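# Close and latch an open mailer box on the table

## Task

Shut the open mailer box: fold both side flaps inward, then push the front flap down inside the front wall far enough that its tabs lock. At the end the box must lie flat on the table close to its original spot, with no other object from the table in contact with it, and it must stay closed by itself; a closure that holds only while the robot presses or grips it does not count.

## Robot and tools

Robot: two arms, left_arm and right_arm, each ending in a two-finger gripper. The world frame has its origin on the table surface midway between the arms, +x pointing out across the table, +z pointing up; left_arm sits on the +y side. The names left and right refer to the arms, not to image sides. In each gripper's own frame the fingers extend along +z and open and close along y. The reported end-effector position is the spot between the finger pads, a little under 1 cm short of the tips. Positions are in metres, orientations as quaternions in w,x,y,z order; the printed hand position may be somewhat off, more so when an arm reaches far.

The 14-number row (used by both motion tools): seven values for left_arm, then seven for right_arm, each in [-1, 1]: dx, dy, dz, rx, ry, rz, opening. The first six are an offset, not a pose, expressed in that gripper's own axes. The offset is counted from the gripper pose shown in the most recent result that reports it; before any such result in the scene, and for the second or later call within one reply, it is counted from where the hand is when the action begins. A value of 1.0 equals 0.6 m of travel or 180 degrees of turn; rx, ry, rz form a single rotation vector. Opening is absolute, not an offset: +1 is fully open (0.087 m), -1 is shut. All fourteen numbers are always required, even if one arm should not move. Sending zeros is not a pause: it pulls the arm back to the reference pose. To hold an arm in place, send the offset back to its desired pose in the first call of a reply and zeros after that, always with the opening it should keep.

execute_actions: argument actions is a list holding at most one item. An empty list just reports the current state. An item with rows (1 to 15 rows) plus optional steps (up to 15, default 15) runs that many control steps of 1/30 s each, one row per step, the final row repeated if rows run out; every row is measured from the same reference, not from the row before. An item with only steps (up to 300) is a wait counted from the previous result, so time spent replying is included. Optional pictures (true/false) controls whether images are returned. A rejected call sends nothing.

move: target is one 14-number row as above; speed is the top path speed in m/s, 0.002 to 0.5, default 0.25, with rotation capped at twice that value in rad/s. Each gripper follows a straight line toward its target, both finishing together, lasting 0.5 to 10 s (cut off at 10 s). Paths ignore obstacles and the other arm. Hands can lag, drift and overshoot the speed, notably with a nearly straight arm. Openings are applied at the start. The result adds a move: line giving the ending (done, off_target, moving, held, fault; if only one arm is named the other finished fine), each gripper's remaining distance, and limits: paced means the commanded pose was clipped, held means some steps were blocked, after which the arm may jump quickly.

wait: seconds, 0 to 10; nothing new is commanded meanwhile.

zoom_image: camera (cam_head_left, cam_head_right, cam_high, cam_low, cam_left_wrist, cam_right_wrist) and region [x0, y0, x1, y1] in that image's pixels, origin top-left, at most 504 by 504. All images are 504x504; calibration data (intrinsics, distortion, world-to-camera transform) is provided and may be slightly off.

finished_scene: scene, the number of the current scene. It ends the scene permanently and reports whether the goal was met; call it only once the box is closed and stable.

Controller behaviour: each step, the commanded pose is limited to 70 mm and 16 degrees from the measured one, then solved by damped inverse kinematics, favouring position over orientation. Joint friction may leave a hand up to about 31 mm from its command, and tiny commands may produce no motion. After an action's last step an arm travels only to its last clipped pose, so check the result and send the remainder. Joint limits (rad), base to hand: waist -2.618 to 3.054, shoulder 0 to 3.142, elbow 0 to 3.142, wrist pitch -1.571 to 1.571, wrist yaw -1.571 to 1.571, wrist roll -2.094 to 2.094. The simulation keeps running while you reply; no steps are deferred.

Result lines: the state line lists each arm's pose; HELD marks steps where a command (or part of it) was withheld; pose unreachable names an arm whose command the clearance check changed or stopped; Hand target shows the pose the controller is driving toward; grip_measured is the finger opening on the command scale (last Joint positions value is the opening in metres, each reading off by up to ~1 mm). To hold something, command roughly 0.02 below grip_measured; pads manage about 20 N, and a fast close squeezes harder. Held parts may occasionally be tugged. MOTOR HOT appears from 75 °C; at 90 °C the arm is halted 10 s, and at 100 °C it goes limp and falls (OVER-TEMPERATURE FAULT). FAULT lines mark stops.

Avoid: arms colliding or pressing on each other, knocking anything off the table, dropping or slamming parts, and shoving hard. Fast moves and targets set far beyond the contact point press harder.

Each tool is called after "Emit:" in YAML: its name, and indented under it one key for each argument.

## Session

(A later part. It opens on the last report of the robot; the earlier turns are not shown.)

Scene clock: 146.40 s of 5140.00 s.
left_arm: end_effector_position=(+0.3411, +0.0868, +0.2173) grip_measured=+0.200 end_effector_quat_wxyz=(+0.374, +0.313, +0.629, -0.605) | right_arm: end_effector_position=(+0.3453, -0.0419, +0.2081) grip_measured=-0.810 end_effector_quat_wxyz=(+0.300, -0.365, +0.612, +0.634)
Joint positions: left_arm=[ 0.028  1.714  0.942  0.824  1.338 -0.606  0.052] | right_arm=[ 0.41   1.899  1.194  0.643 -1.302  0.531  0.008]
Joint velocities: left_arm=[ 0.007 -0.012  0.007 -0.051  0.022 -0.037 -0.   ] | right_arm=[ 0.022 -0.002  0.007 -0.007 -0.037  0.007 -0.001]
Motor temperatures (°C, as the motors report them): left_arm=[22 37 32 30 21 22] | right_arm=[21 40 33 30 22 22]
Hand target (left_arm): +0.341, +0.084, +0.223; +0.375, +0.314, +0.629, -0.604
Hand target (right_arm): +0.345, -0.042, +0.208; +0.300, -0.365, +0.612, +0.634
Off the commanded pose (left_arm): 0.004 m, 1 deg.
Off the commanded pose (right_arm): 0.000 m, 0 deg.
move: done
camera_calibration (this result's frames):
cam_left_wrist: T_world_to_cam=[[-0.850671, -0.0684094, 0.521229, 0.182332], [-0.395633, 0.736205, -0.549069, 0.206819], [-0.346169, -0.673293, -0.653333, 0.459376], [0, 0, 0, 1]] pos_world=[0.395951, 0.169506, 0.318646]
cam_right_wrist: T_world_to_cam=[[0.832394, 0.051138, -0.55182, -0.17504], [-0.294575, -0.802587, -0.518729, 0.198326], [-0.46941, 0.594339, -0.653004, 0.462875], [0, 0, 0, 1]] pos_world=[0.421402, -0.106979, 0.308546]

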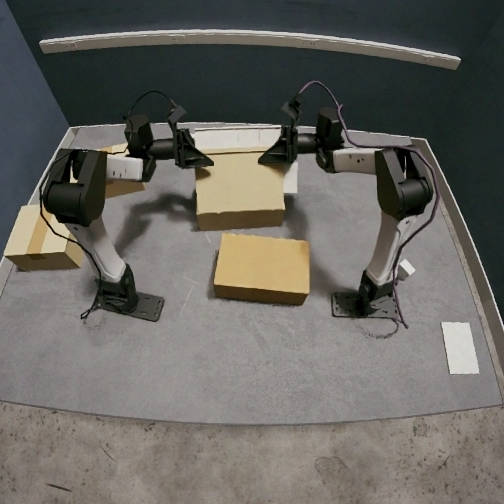

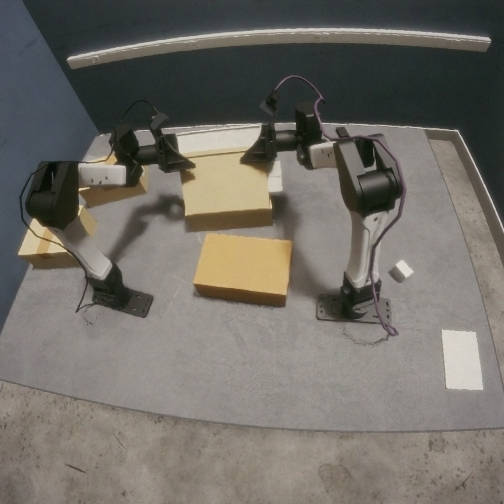

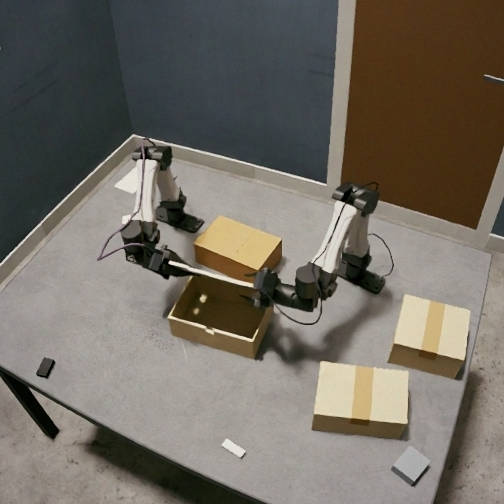

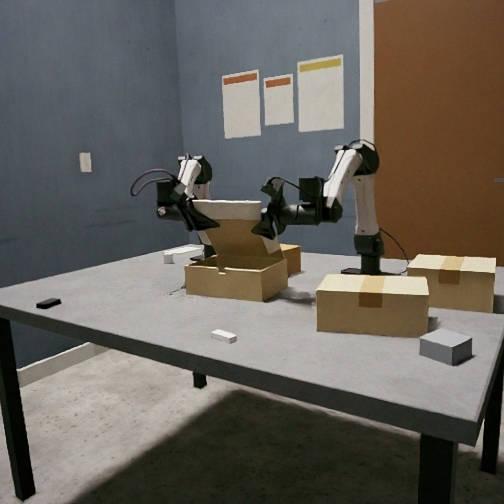

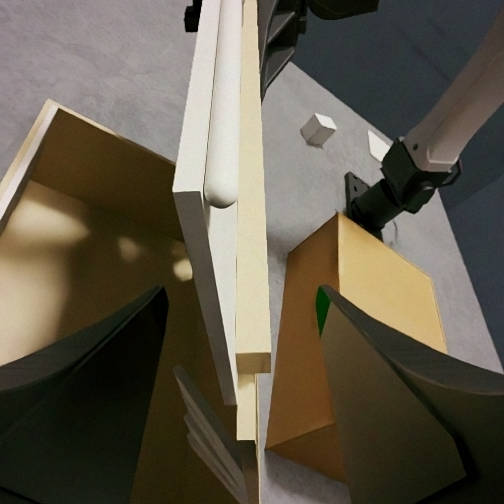

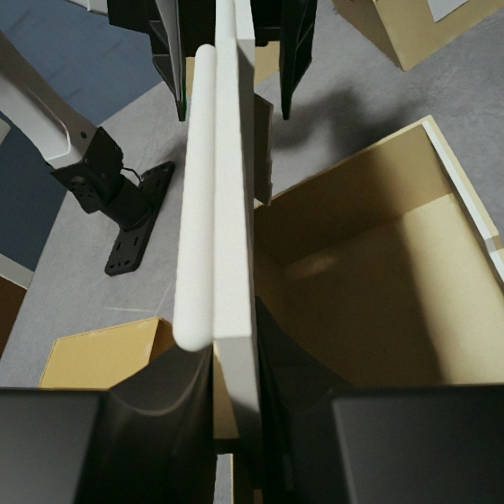

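Emit:
move:
  target: [0,0,0.02,0,0,0,-1, 0,0,0,0,0,0,-1]
  speed: 0.02

Emit:
move:
  target: [0,0,0,0,0,0,-1, 0,0,0,0,0,0,0]

Emit:
move:
  target: [0,0,0,0,0,0,-1, 0,0,-0.26,0,0,0,0]
  speed: 0.12

Emit:
move:
  target: [0,0,0,0,0,0,-1, 0.1,0.07,0,0,0,0,-1]
  speed: 0.12

Emit:
move:
  target: [0,0,0,0,0,0,-1, 0,0,0.08,0,0,0,-1]
  speed: 0.1

Scene clock: 151.20 s of 5140.00 s.
left_arm: end_effector_position=(+0.3425, +0.0832, +0.2170) grip_measured=-0.856 end_effector_quat_wxyz=(+0.377, +0.310, +0.631, -0.603) | right_arm: end_effector_position=(+0.3477, -0.0443, +0.2081) grip_measured=-0.811 end_effector_quat_wxyz=(+0.302, -0.363, +0.614, +0.633)
Joint positions: left_arm=[ 0.018  1.714  0.942  0.819  1.318 -0.601  0.006] | right_arm=[ 0.403  1.899  1.194  0.643 -1.301  0.531  0.008]
Joint velocities: left_arm=[-0.012 -0.007 -0.007 -0.051 -0.081 -0.007  0.   ] | right_arm=[-0.002 -0.007 -0.012 -0.11   0.037  0.066 -0.001]
Motor temperatures (°C, as the motors report them): left_arm=[22 37 33 30 21 22] | right_arm=[21 40 33 30 22 22]
Hand target (left_arm): +0.342, +0.075, +0.218; +0.374, +0.313, +0.629, -0.605
Hand target (right_arm): +0.345, -0.042, +0.208; +0.300, -0.366, +0.612, +0.634
Off the commanded pose (left_arm): 0.008 m, 1 deg.
Off the commanded pose (right_arm): 0.003 m, 0 deg.
After step 90, 0.97 s passed at rest.
move: done
camera_calibration (this result's frames):
cam_left_wrist: T_world_to_cam=[[-0.849857, -0.0772995, 0.521314, 0.183862], [-0.403285, 0.732186, -0.548876, 0.212758], [-0.339271, -0.676704, -0.653427, 0.455155], [0, 0, 0, 1]] pos_world=[0.39648, 0.166439, 0.318338]
cam_right_wrist: T_world_to_cam=[[0.832764, 0.0447742, -0.551814, -0.177285], [-0.300685, -0.800328, -0.518714, 0.199277], [-0.464857, 0.597888, -0.653022, 0.464005], [0, 0, 0, 1]] pos_world=[0.423252, -0.109999, 0.308544]

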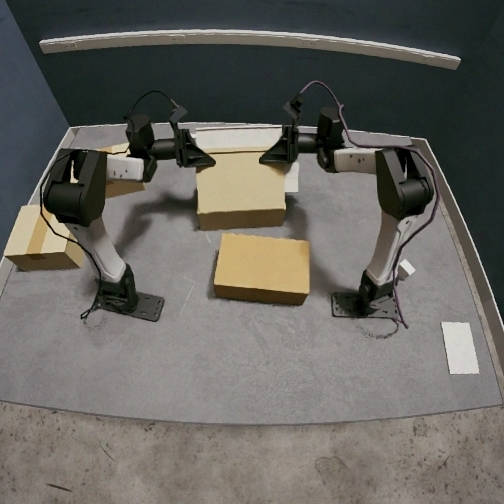

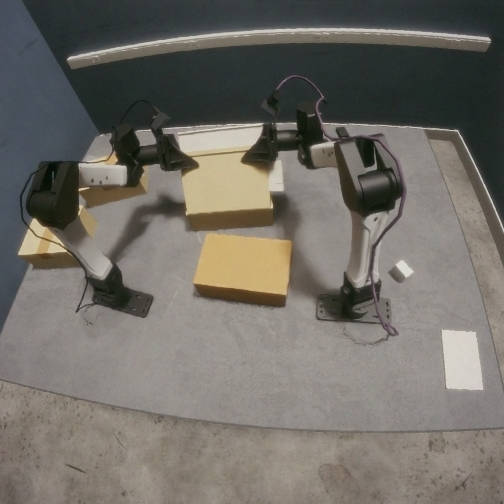

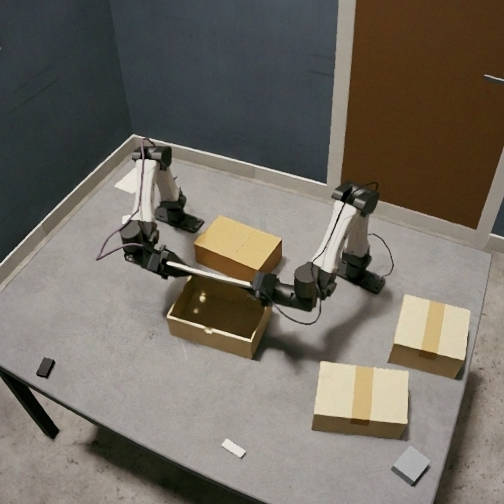

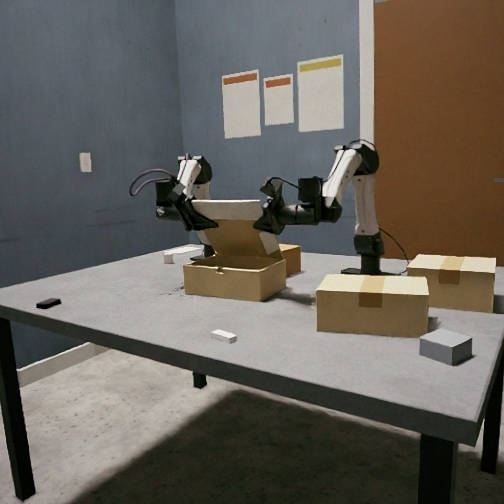

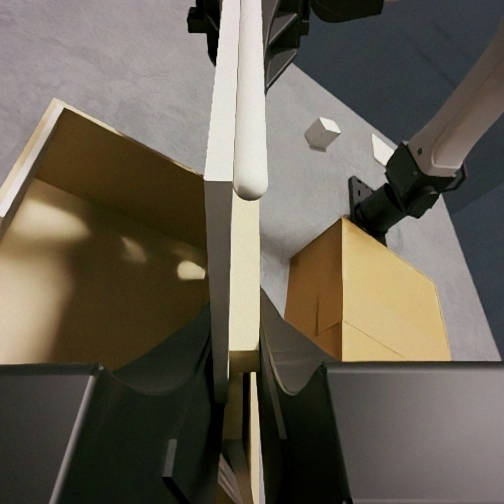

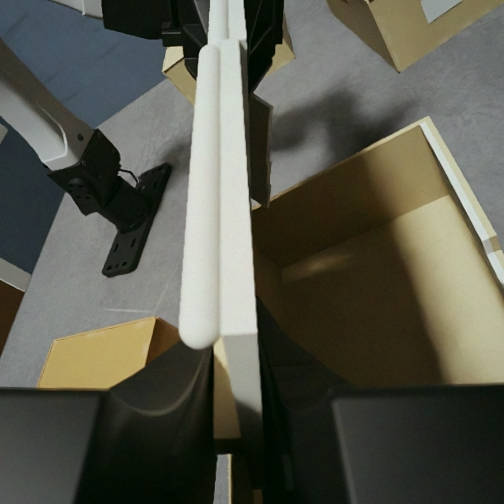

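Scene clock: 151.70 s of 5140.00 s.
left_arm: end_effector_position=(+0.3425, +0.0832, +0.2169) grip_measured=-0.856 end_effector_quat_wxyz=(+0.377, +0.310, +0.631, -0.603) | right_arm: end_effector_position=(+0.3478, -0.0444, +0.2081) grip_measured=+0.000 end_effector_quat_wxyz=(+0.302, -0.363, +0.614, +0.633)
Joint positions: left_arm=[ 0.018  1.714  0.942  0.819  1.318 -0.601  0.006] | right_arm=[ 0.403  1.899  1.194  0.643 -1.301  0.531  0.044]
Joint velocities: left_arm=[-0.002 -0.017  0.022 -0.081  0.022 -0.081  0.   ] | right_arm=[-0.017  0.007  0.007 -0.037 -0.007  0.022  0.001]
Motor temperatures (°C, as the motors report them): left_arm=[22 37 33 30 21 22] | right_arm=[21 40 33 30 22 22]
Hand target (left_arm): +0.342, +0.083, +0.217; +0.377, +0.310, +0.631, -0.603
Hand target (right_arm): +0.348, -0.044, +0.208; +0.302, -0.363, +0.614, +0.633
Off the commanded pose (left_arm): 0.000 m, 0 deg.
Off the commanded pose (right_arm): 0.000 m, 0 deg.
move: done
camera_calibration (this result's frames):
cam_left_wrist: T_world_to_cam=[[-0.850054, -0.0773236, 0.520988, 0.184018], [-0.40308, 0.732206, -0.549, 0.212713], [-0.33902, -0.67668, -0.653582, 0.4551], [0, 0, 0, 1]] pos_world=[0.396454, 0.166437, 0.318354]
cam_right_wrist: T_world_to_cam=[[0.832781, 0.0444565, -0.551814, -0.177399], [-0.30099, -0.800213, -0.518714, 0.19932], [-0.464629, 0.598066, -0.653022, 0.464067], [0, 0, 0, 1]] pos_world=[0.423347, -0.110157, 0.308544]

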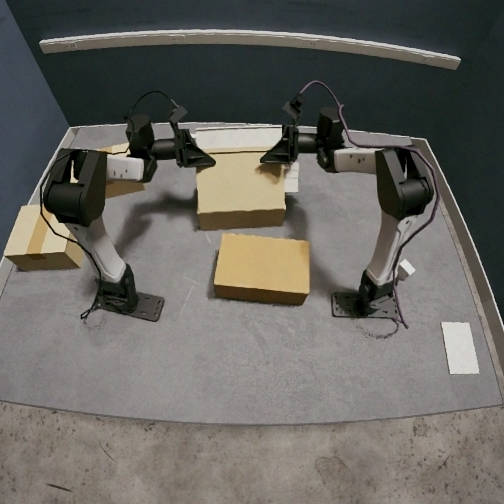

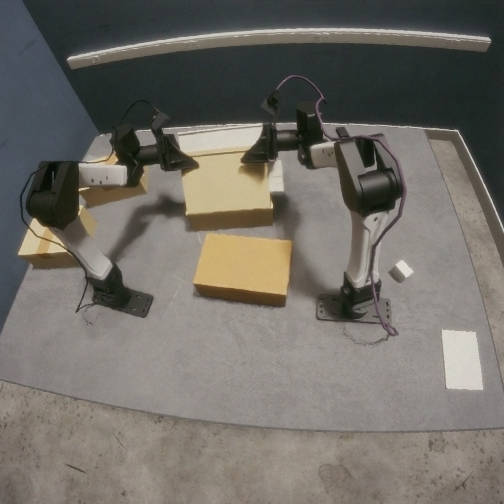

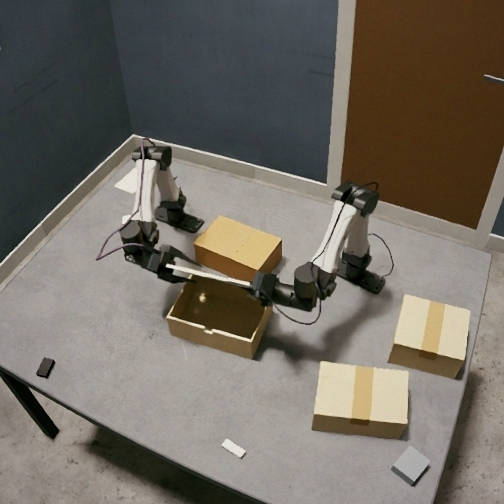

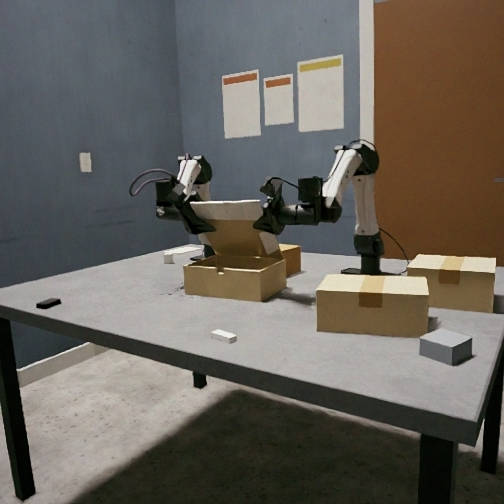

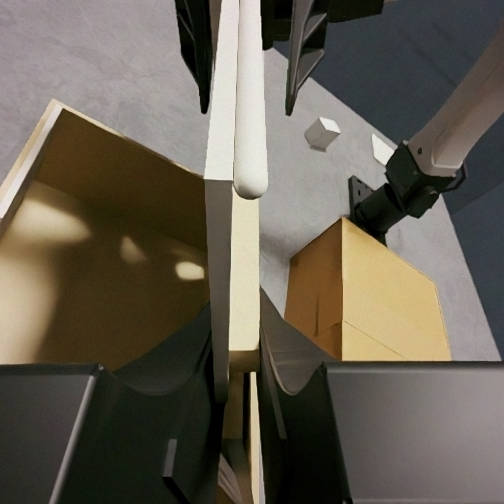

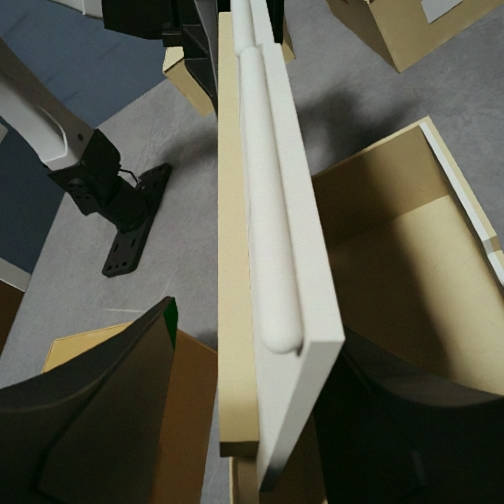

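Scene clock: 153.37 s of 5140.00 s.
left_arm: end_effector_position=(+0.3425, +0.0832, +0.2169) grip_measured=-0.856 end_effector_quat_wxyz=(+0.377, +0.310, +0.631, -0.603) | right_arm: end_effector_position=(+0.3664, -0.1974, +0.2081) grip_measured=+0.000 end_effector_quat_wxyz=(+0.342, -0.316, +0.633, +0.619)
Joint positions: left_arm=[ 0.018  1.714  0.942  0.819  1.318 -0.601  0.006] | right_arm=[ 0.004  1.798  1.069  0.596 -1.571  0.47   0.044]
Joint velocities: left_arm=[-0.012 -0.002  0.017  0.066 -0.095 -0.066 -0.   ] | right_arm=[ 0.002 -0.002 -0.002 -0.007 -0.037 -0.037 -0.   ]
Motor temperatures (°C, as the motors report them): left_arm=[22 37 33 30 21 22] | right_arm=[21 40 33 30 22 22]
Hand target (left_arm): +0.342, +0.083, +0.217; +0.377, +0.310, +0.631, -0.603
Hand target (right_arm): +0.360, -0.198, +0.210; +0.344, -0.321, +0.630, +0.618
Off the commanded pose (left_arm): 0.000 m, 0 deg.
Off the commanded pose (right_arm): 0.006 m, 8 deg.
joint sent to its limit (right arm) — the command would take joint 5 (wrist yaw) past its lower limit, so that joint was sent only as far as its limit.
move: off_target (right_arm)
camera_calibration (this result's frames):
cam_left_wrist: T_world_to_cam=[[-0.850054, -0.0773236, 0.520988, 0.184018], [-0.40308, 0.732206, -0.549, 0.212713], [-0.33902, -0.67668, -0.653582, 0.4551], [0, 0, 0, 1]] pos_world=[0.396454, 0.166437, 0.318354]
cam_right_wrist: T_world_to_cam=[[0.825349, -0.0542981, -0.562006, -0.200733], [-0.407919, -0.745548, -0.52703, 0.134214], [-0.390386, 0.664236, -0.637486, 0.546835], [0, 0, 0, 1]] pos_world=[0.4339, -0.274064, 0.306521]

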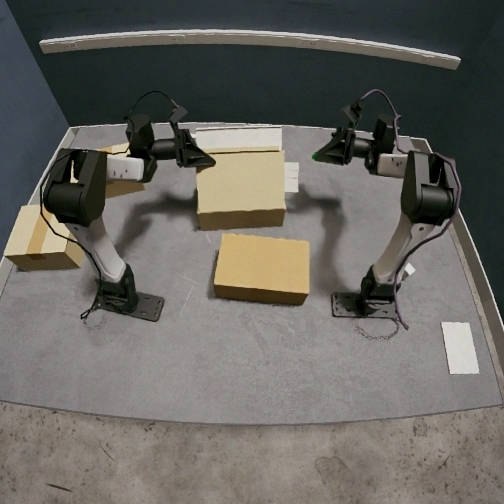

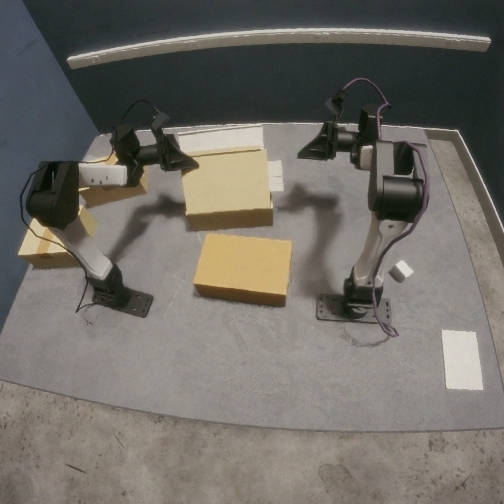

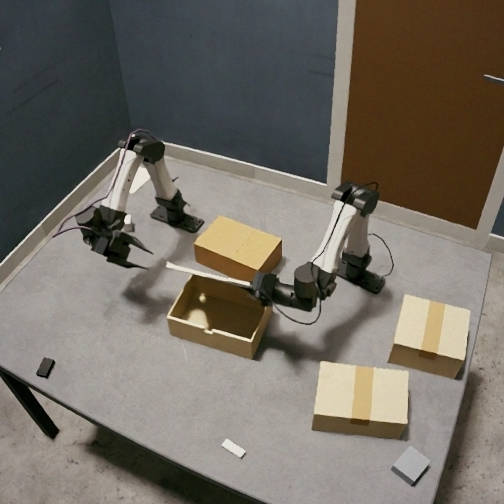

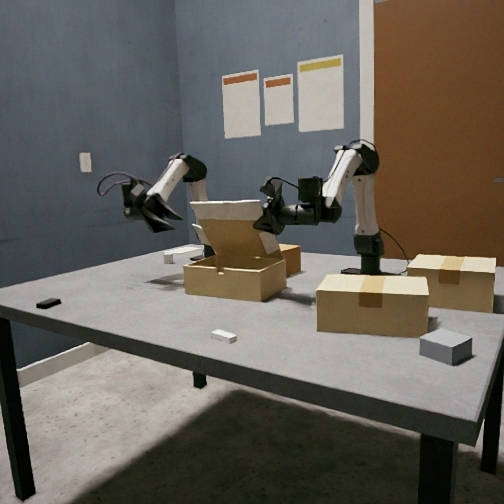

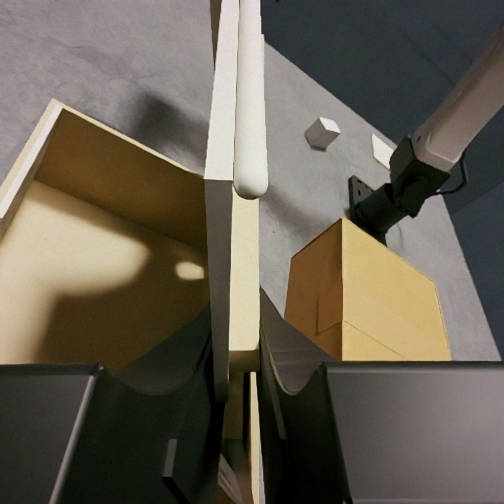

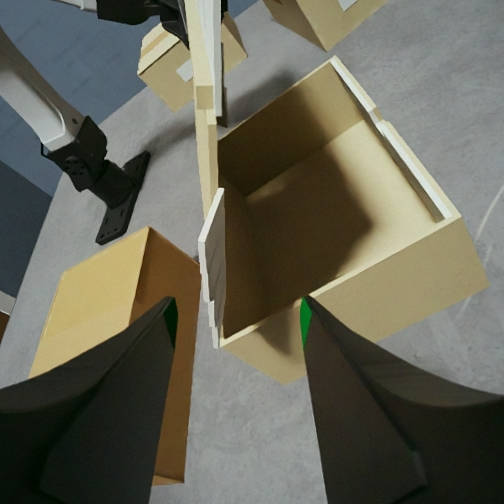

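Scene clock: 154.40 s of 5140.00 s.
left_arm: end_effector_position=(+0.3425, +0.0832, +0.2169) grip_measured=-0.856 end_effector_quat_wxyz=(+0.377, +0.310, +0.631, -0.603) | right_arm: end_effector_position=(+0.3018, -0.1947, +0.1802) grip_measured=-0.985 end_effector_quat_wxyz=(+0.333, -0.307, +0.637, +0.624)
Joint positions: left_arm=[ 0.018  1.714  0.942  0.819  1.318 -0.601  0.006] | right_arm=[ 0.004  1.622  0.771  0.598 -1.57   0.378  0.001]
Joint velocities: left_arm=[-0.007  0.002 -0.007 -0.007  0.081  0.022  0.   ] | right_arm=[-0.012  0.012  0.012 -0.051  0.051 -0.11  -0.   ]
Motor temperatures (°C, as the motors report them): left_arm=[22 37 33 30 21 22] | right_arm=[21 40 33 30 22 22]
Hand target (left_arm): +0.342, +0.083, +0.217; +0.377, +0.310, +0.631, -0.603
Hand target (right_arm): +0.298, -0.194, +0.182; +0.342, -0.316, +0.633, +0.619
Off the commanded pose (left_arm): 0.000 m, 0 deg.
Off the commanded pose (right_arm): 0.005 m, 2 deg.
move: done
camera_calibration (this result's frames):
cam_left_wrist: T_world_to_cam=[[-0.850054, -0.0773236, 0.520988, 0.184018], [-0.40308, 0.732206, -0.549, 0.212713], [-0.33902, -0.67668, -0.653582, 0.4551], [0, 0, 0, 1]] pos_world=[0.396454, 0.166437, 0.318354]
cam_right_wrist: T_world_to_cam=[[0.808657, -0.0546671, -0.585734, -0.153732], [-0.423859, -0.744592, -0.515681, 0.0981547], [-0.407942, 0.665278, -0.625291, 0.505386], [0, 0, 0, 1]] pos_world=[0.372089, -0.271541, 0.276583]

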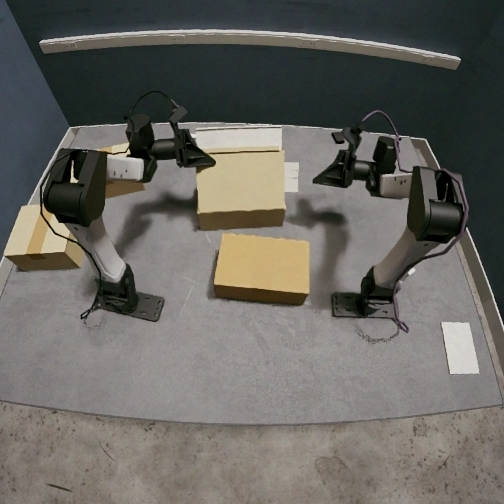

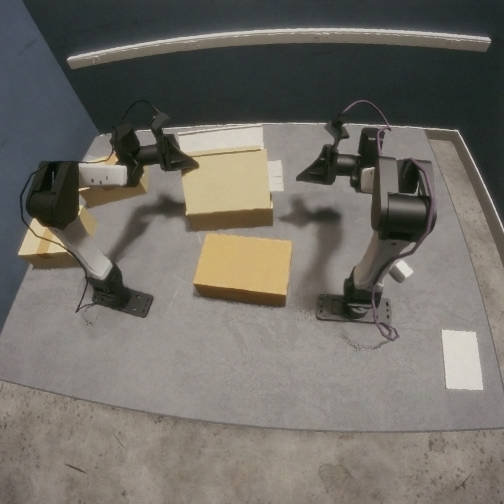

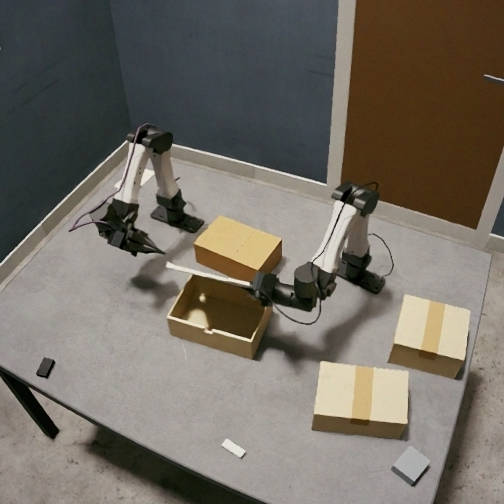

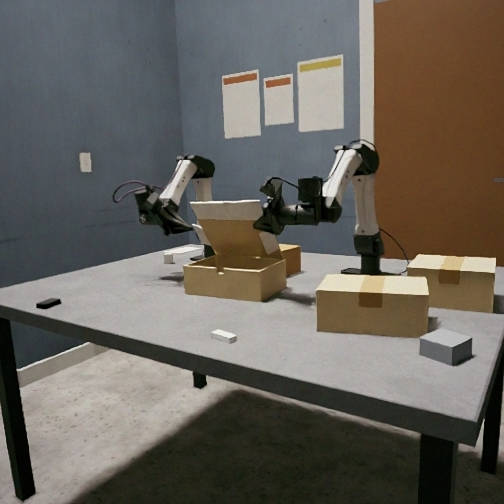

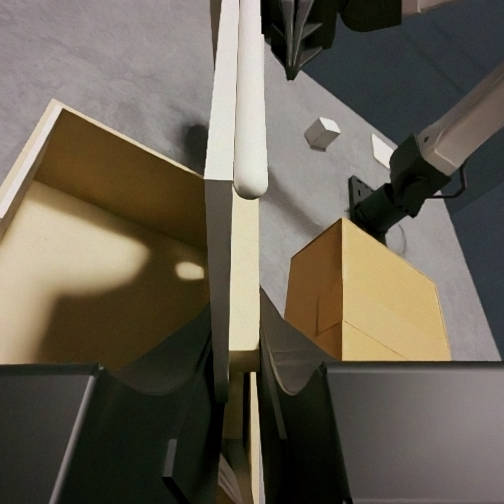

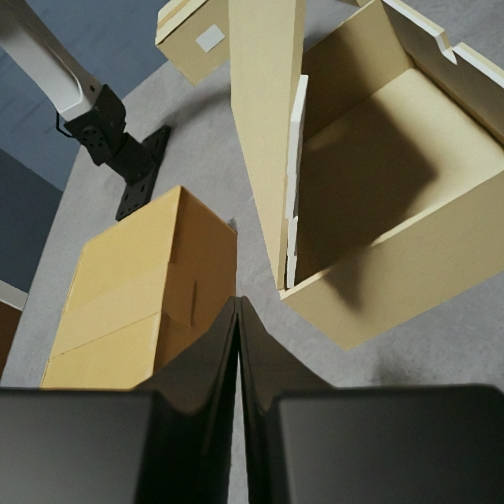

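Scene clock: 155.77 s of 5140.00 s.
left_arm: end_effector_position=(+0.3425, +0.0832, +0.2169) grip_measured=-0.856 end_effector_quat_wxyz=(+0.377, +0.310, +0.631, -0.603) | right_arm: end_effector_position=(+0.3060, -0.1484, +0.1890) grip_measured=-0.985 end_effector_quat_wxyz=(+0.340, -0.317, +0.634, +0.618)
Joint positions: left_arm=[ 0.018  1.714  0.942  0.819  1.318 -0.601  0.006] | right_arm=[ 0.151  1.649  0.771  0.847 -1.426  0.573  0.001]
Joint velocities: left_arm=[-0.022 -0.012 -0.022  0.066 -0.007 -0.022  0.001] | right_arm=[-0.002  0.002 -0.002  0.022  0.051  0.007 -0.001]
Motor temperatures (°C, as the motors report them): left_arm=[22 37 33 30 21 22] | right_arm=[21 40 33 30 22 22]
Hand target (left_arm): +0.342, +0.083, +0.217; +0.377, +0.310, +0.631, -0.603
Hand target (right_arm): +0.304, -0.147, +0.180; +0.332, -0.308, +0.639, +0.622
Off the commanded pose (left_arm): 0.000 m, 0 deg.
Off the commanded pose (right_arm): 0.009 m, 2 deg.
move: done
camera_calibration (this result's frames):
cam_left_wrist: T_world_to_cam=[[-0.850054, -0.0773236, 0.520988, 0.184018], [-0.40308, 0.732206, -0.549, 0.212713], [-0.33902, -0.67668, -0.653582, 0.4551], [0, 0, 0, 1]] pos_world=[0.396454, 0.166437, 0.318354]
cam_right_wrist: T_world_to_cam=[[0.824723, -0.0545693, -0.562898, -0.158663], [-0.406596, -0.749027, -0.523105, 0.134403], [-0.39308, 0.660289, -0.639927, 0.479287], [0, 0, 0, 1]] pos_world=[0.373899, -0.224455, 0.287704]

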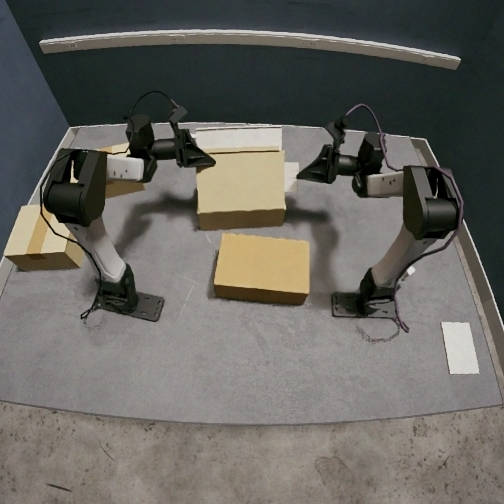

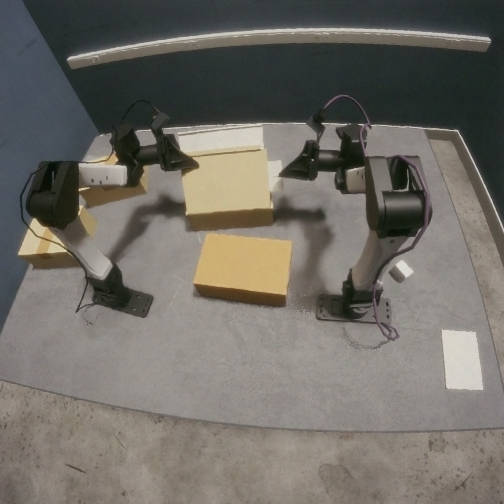

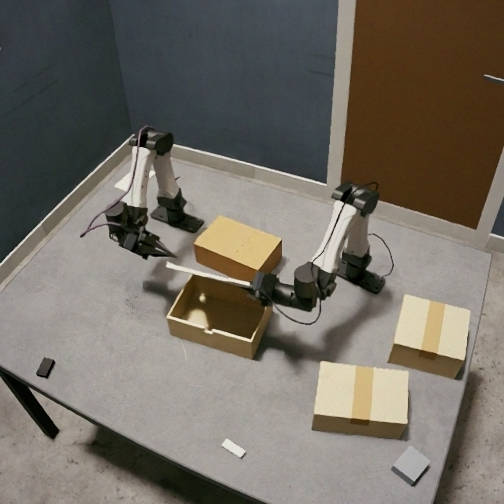

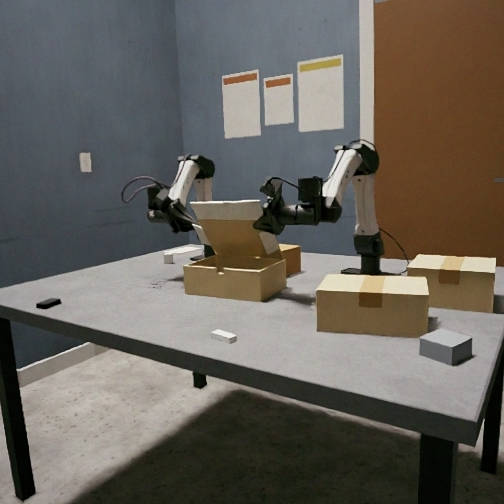

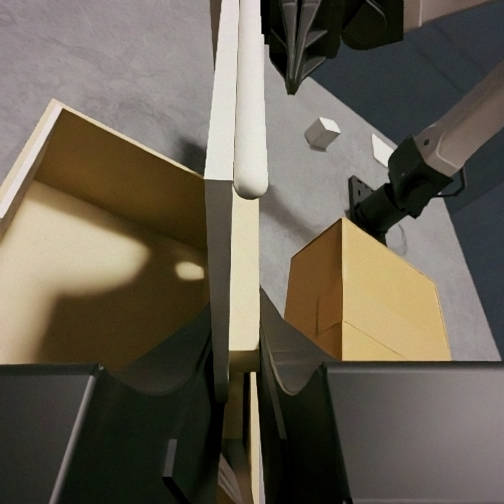

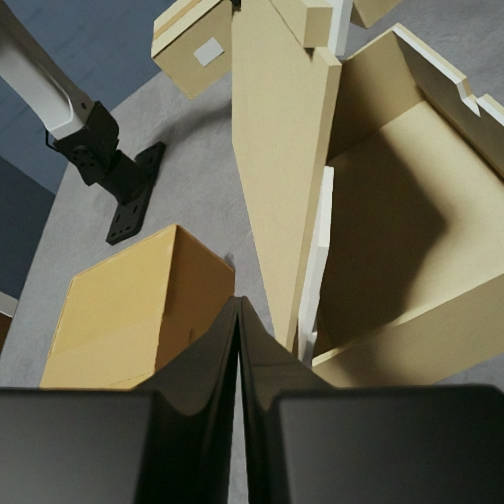

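Emit:
move:
  target: [0,0,0,0,0,0,-1, 0.02,0,0.045,0,0,0,-1]
  speed: 0.08

Emit:
move:
  target: [0,0,0,0,0,0,-1, 0,-0.095,0,0,0,0,-1]
  speed: 0.05

Scene clock: 158.63 s of 5140.00 s.
left_arm: end_effector_position=(+0.3425, +0.0832, +0.2169) grip_measured=-0.856 end_effector_quat_wxyz=(+0.377, +0.310, +0.631, -0.603) | right_arm: end_effector_position=(+0.3025, -0.1231, +0.1903) grip_measured=-0.985 end_effector_quat_wxyz=(+0.344, -0.322, +0.630, +0.617)
Joint positions: left_arm=[ 0.018  1.714  0.942  0.819  1.318 -0.601  0.006] | right_arm=[ 0.232  1.65   0.771  0.868 -1.348  0.578  0.001]
Joint velocities: left_arm=[ 0.007 -0.012 -0.007  0.066 -0.022  0.022  0.   ] | right_arm=[-0.002  0.017 -0.012  0.022 -0.007  0.037 -0.   ]
Motor temperatures (°C, as the motors report them): left_arm=[22 37 33 30 21 22] | right_arm=[21 40 33 30 22 22]
Hand target (left_arm): +0.342, +0.083, +0.217; +0.377, +0.310, +0.631, -0.603
Hand target (right_arm): +0.300, -0.122, +0.179; +0.339, -0.318, +0.635, +0.617
Off the commanded pose (left_arm): 0.000 m, 0 deg.
Off the commanded pose (right_arm): 0.012 m, 1 deg.
move: off_target (right_arm)
camera_calibration (this result's frames):
cam_left_wrist: T_world_to_cam=[[-0.850054, -0.0773236, 0.520988, 0.184018], [-0.40308, 0.732206, -0.549, 0.212713], [-0.33902, -0.67668, -0.653582, 0.4551], [0, 0, 0, 1]] pos_world=[0.396454, 0.166437, 0.318354]
cam_right_wrist: T_world_to_cam=[[0.832949, -0.051559, -0.550942, -0.157997], [-0.396955, -0.74934, -0.530015, 0.150931], [-0.385516, 0.660175, -0.644629, 0.460619], [0, 0, 0, 1]] pos_world=[0.369092, -0.199136, 0.289877]

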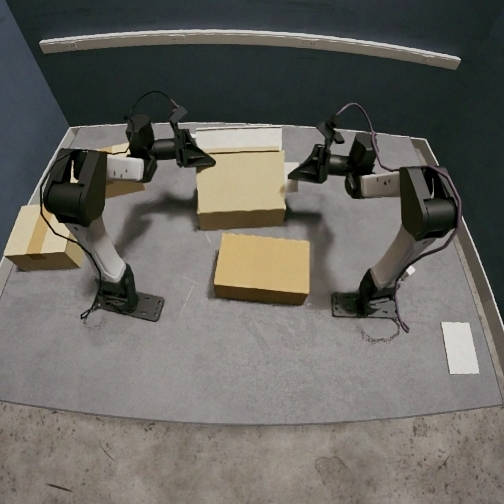

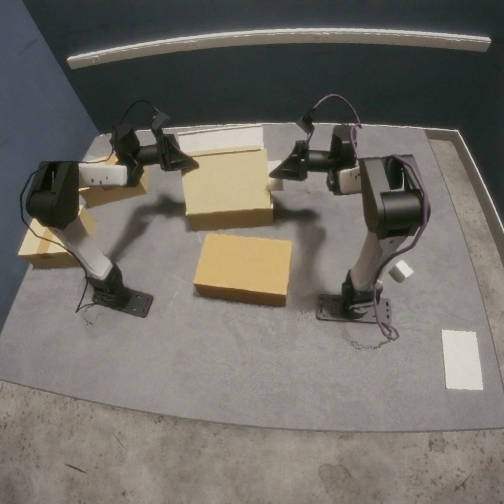

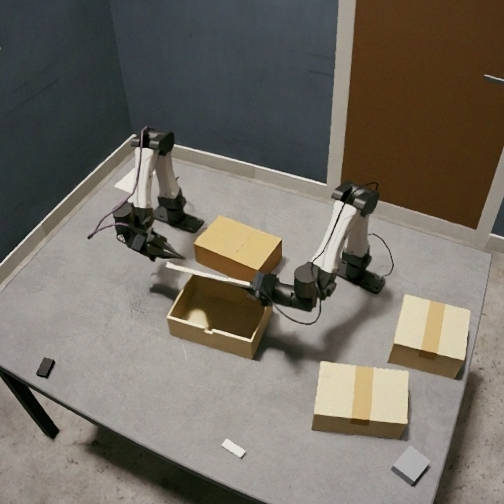

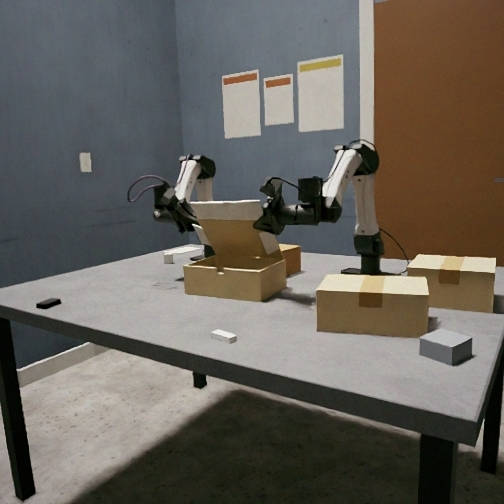

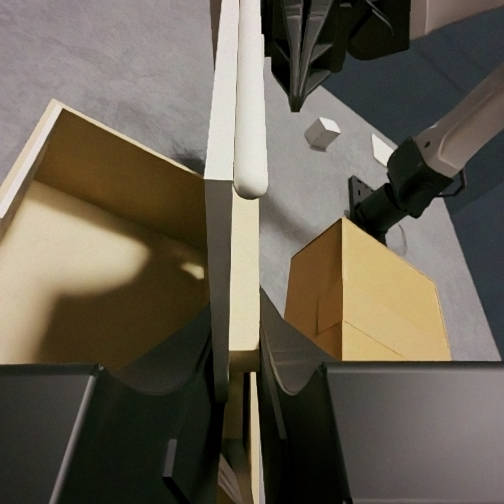

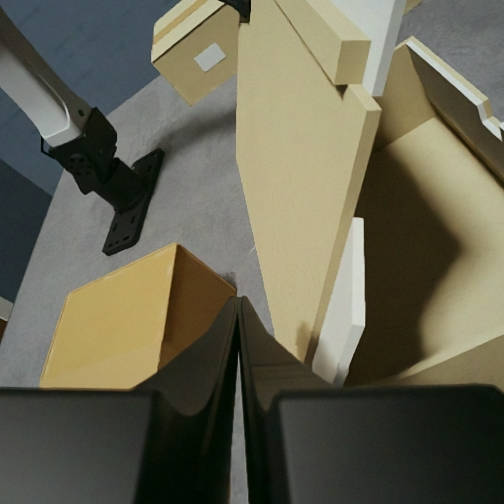

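Scene clock: 160.03 s of 5140.00 s.
left_arm: end_effector_position=(+0.3456, +0.0831, +0.2171) grip_measured=-0.855 end_effector_quat_wxyz=(+0.383, +0.304, +0.633, -0.600) | right_arm: end_effector_position=(+0.3389, -0.1233, +0.1602) grip_measured=-0.985 end_effector_quat_wxyz=(+0.330, -0.322, +0.632, +0.623)
Joint positions: left_arm=[ 0.018  1.714  0.942  0.819  1.3   -0.6    0.006] | right_arm=[ 0.212  1.861  0.891  0.933 -1.388  0.575  0.001]
Joint velocities: left_arm=[ 0.007 -0.017 -0.002  0.022 -0.007  0.037  0.001] | right_arm=[-0.017 -0.002 -0.012  0.081  0.022  0.051 -0.   ]
Motor temperatures (°C, as the motors report them): left_arm=[22 37 33 30 21 22] | right_arm=[21 39 33 30 22 22]
Hand target (left_arm): +0.343, +0.083, +0.217; +0.377, +0.310, +0.631, -0.603
Hand target (right_arm): +0.349, -0.125, +0.159; +0.344, -0.323, +0.631, +0.617
Off the commanded pose (left_arm): 0.003 m, 1 deg.
Off the commanded pose (right_arm): 0.011 m, 2 deg.
move: off_target (right_arm)
camera_calibration (this result's frames):
cam_left_wrist: T_world_to_cam=[[-0.848902, -0.0918456, 0.520509, 0.187521], [-0.415506, 0.72463, -0.549787, 0.219186], [-0.326681, -0.68299, -0.653302, 0.452401], [0, 0, 0, 1]] pos_world=[0.398051, 0.167379, 0.318454]
cam_right_wrist: T_world_to_cam=[[0.821569, -0.0371687, -0.568897, -0.19649], [-0.393469, -0.759081, -0.518631, 0.145094], [-0.412562, 0.649934, -0.638262, 0.46223], [0, 0, 0, 1]] pos_world=[0.409218, -0.197585, 0.258492]

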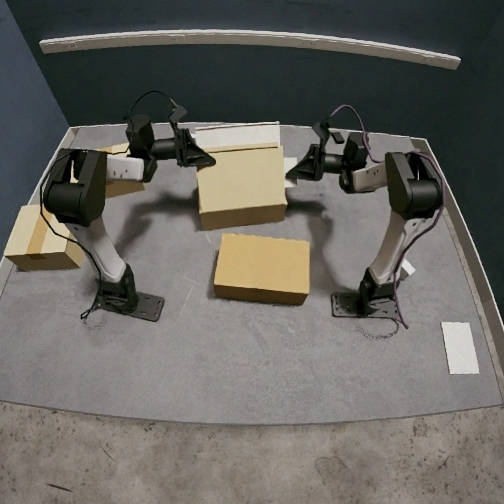

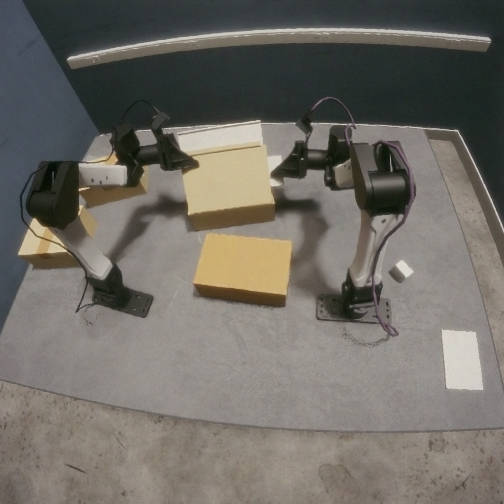

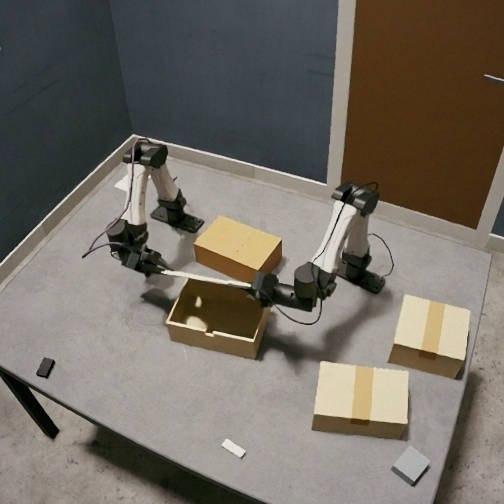

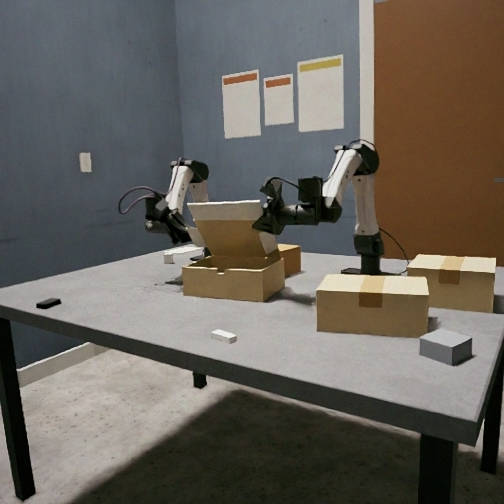

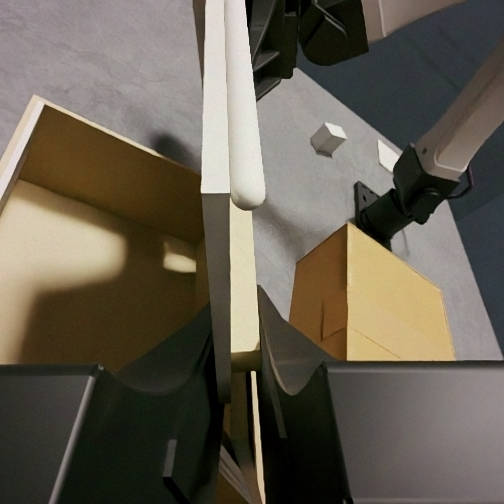

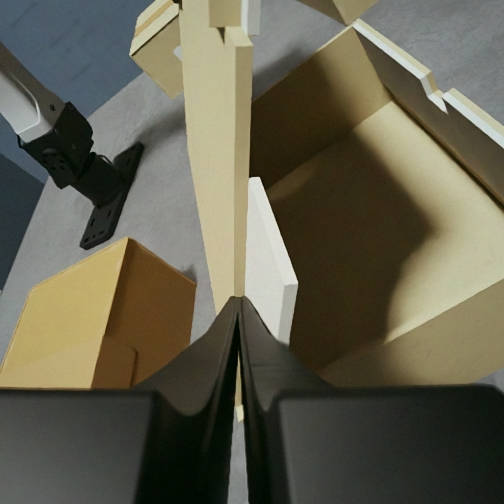

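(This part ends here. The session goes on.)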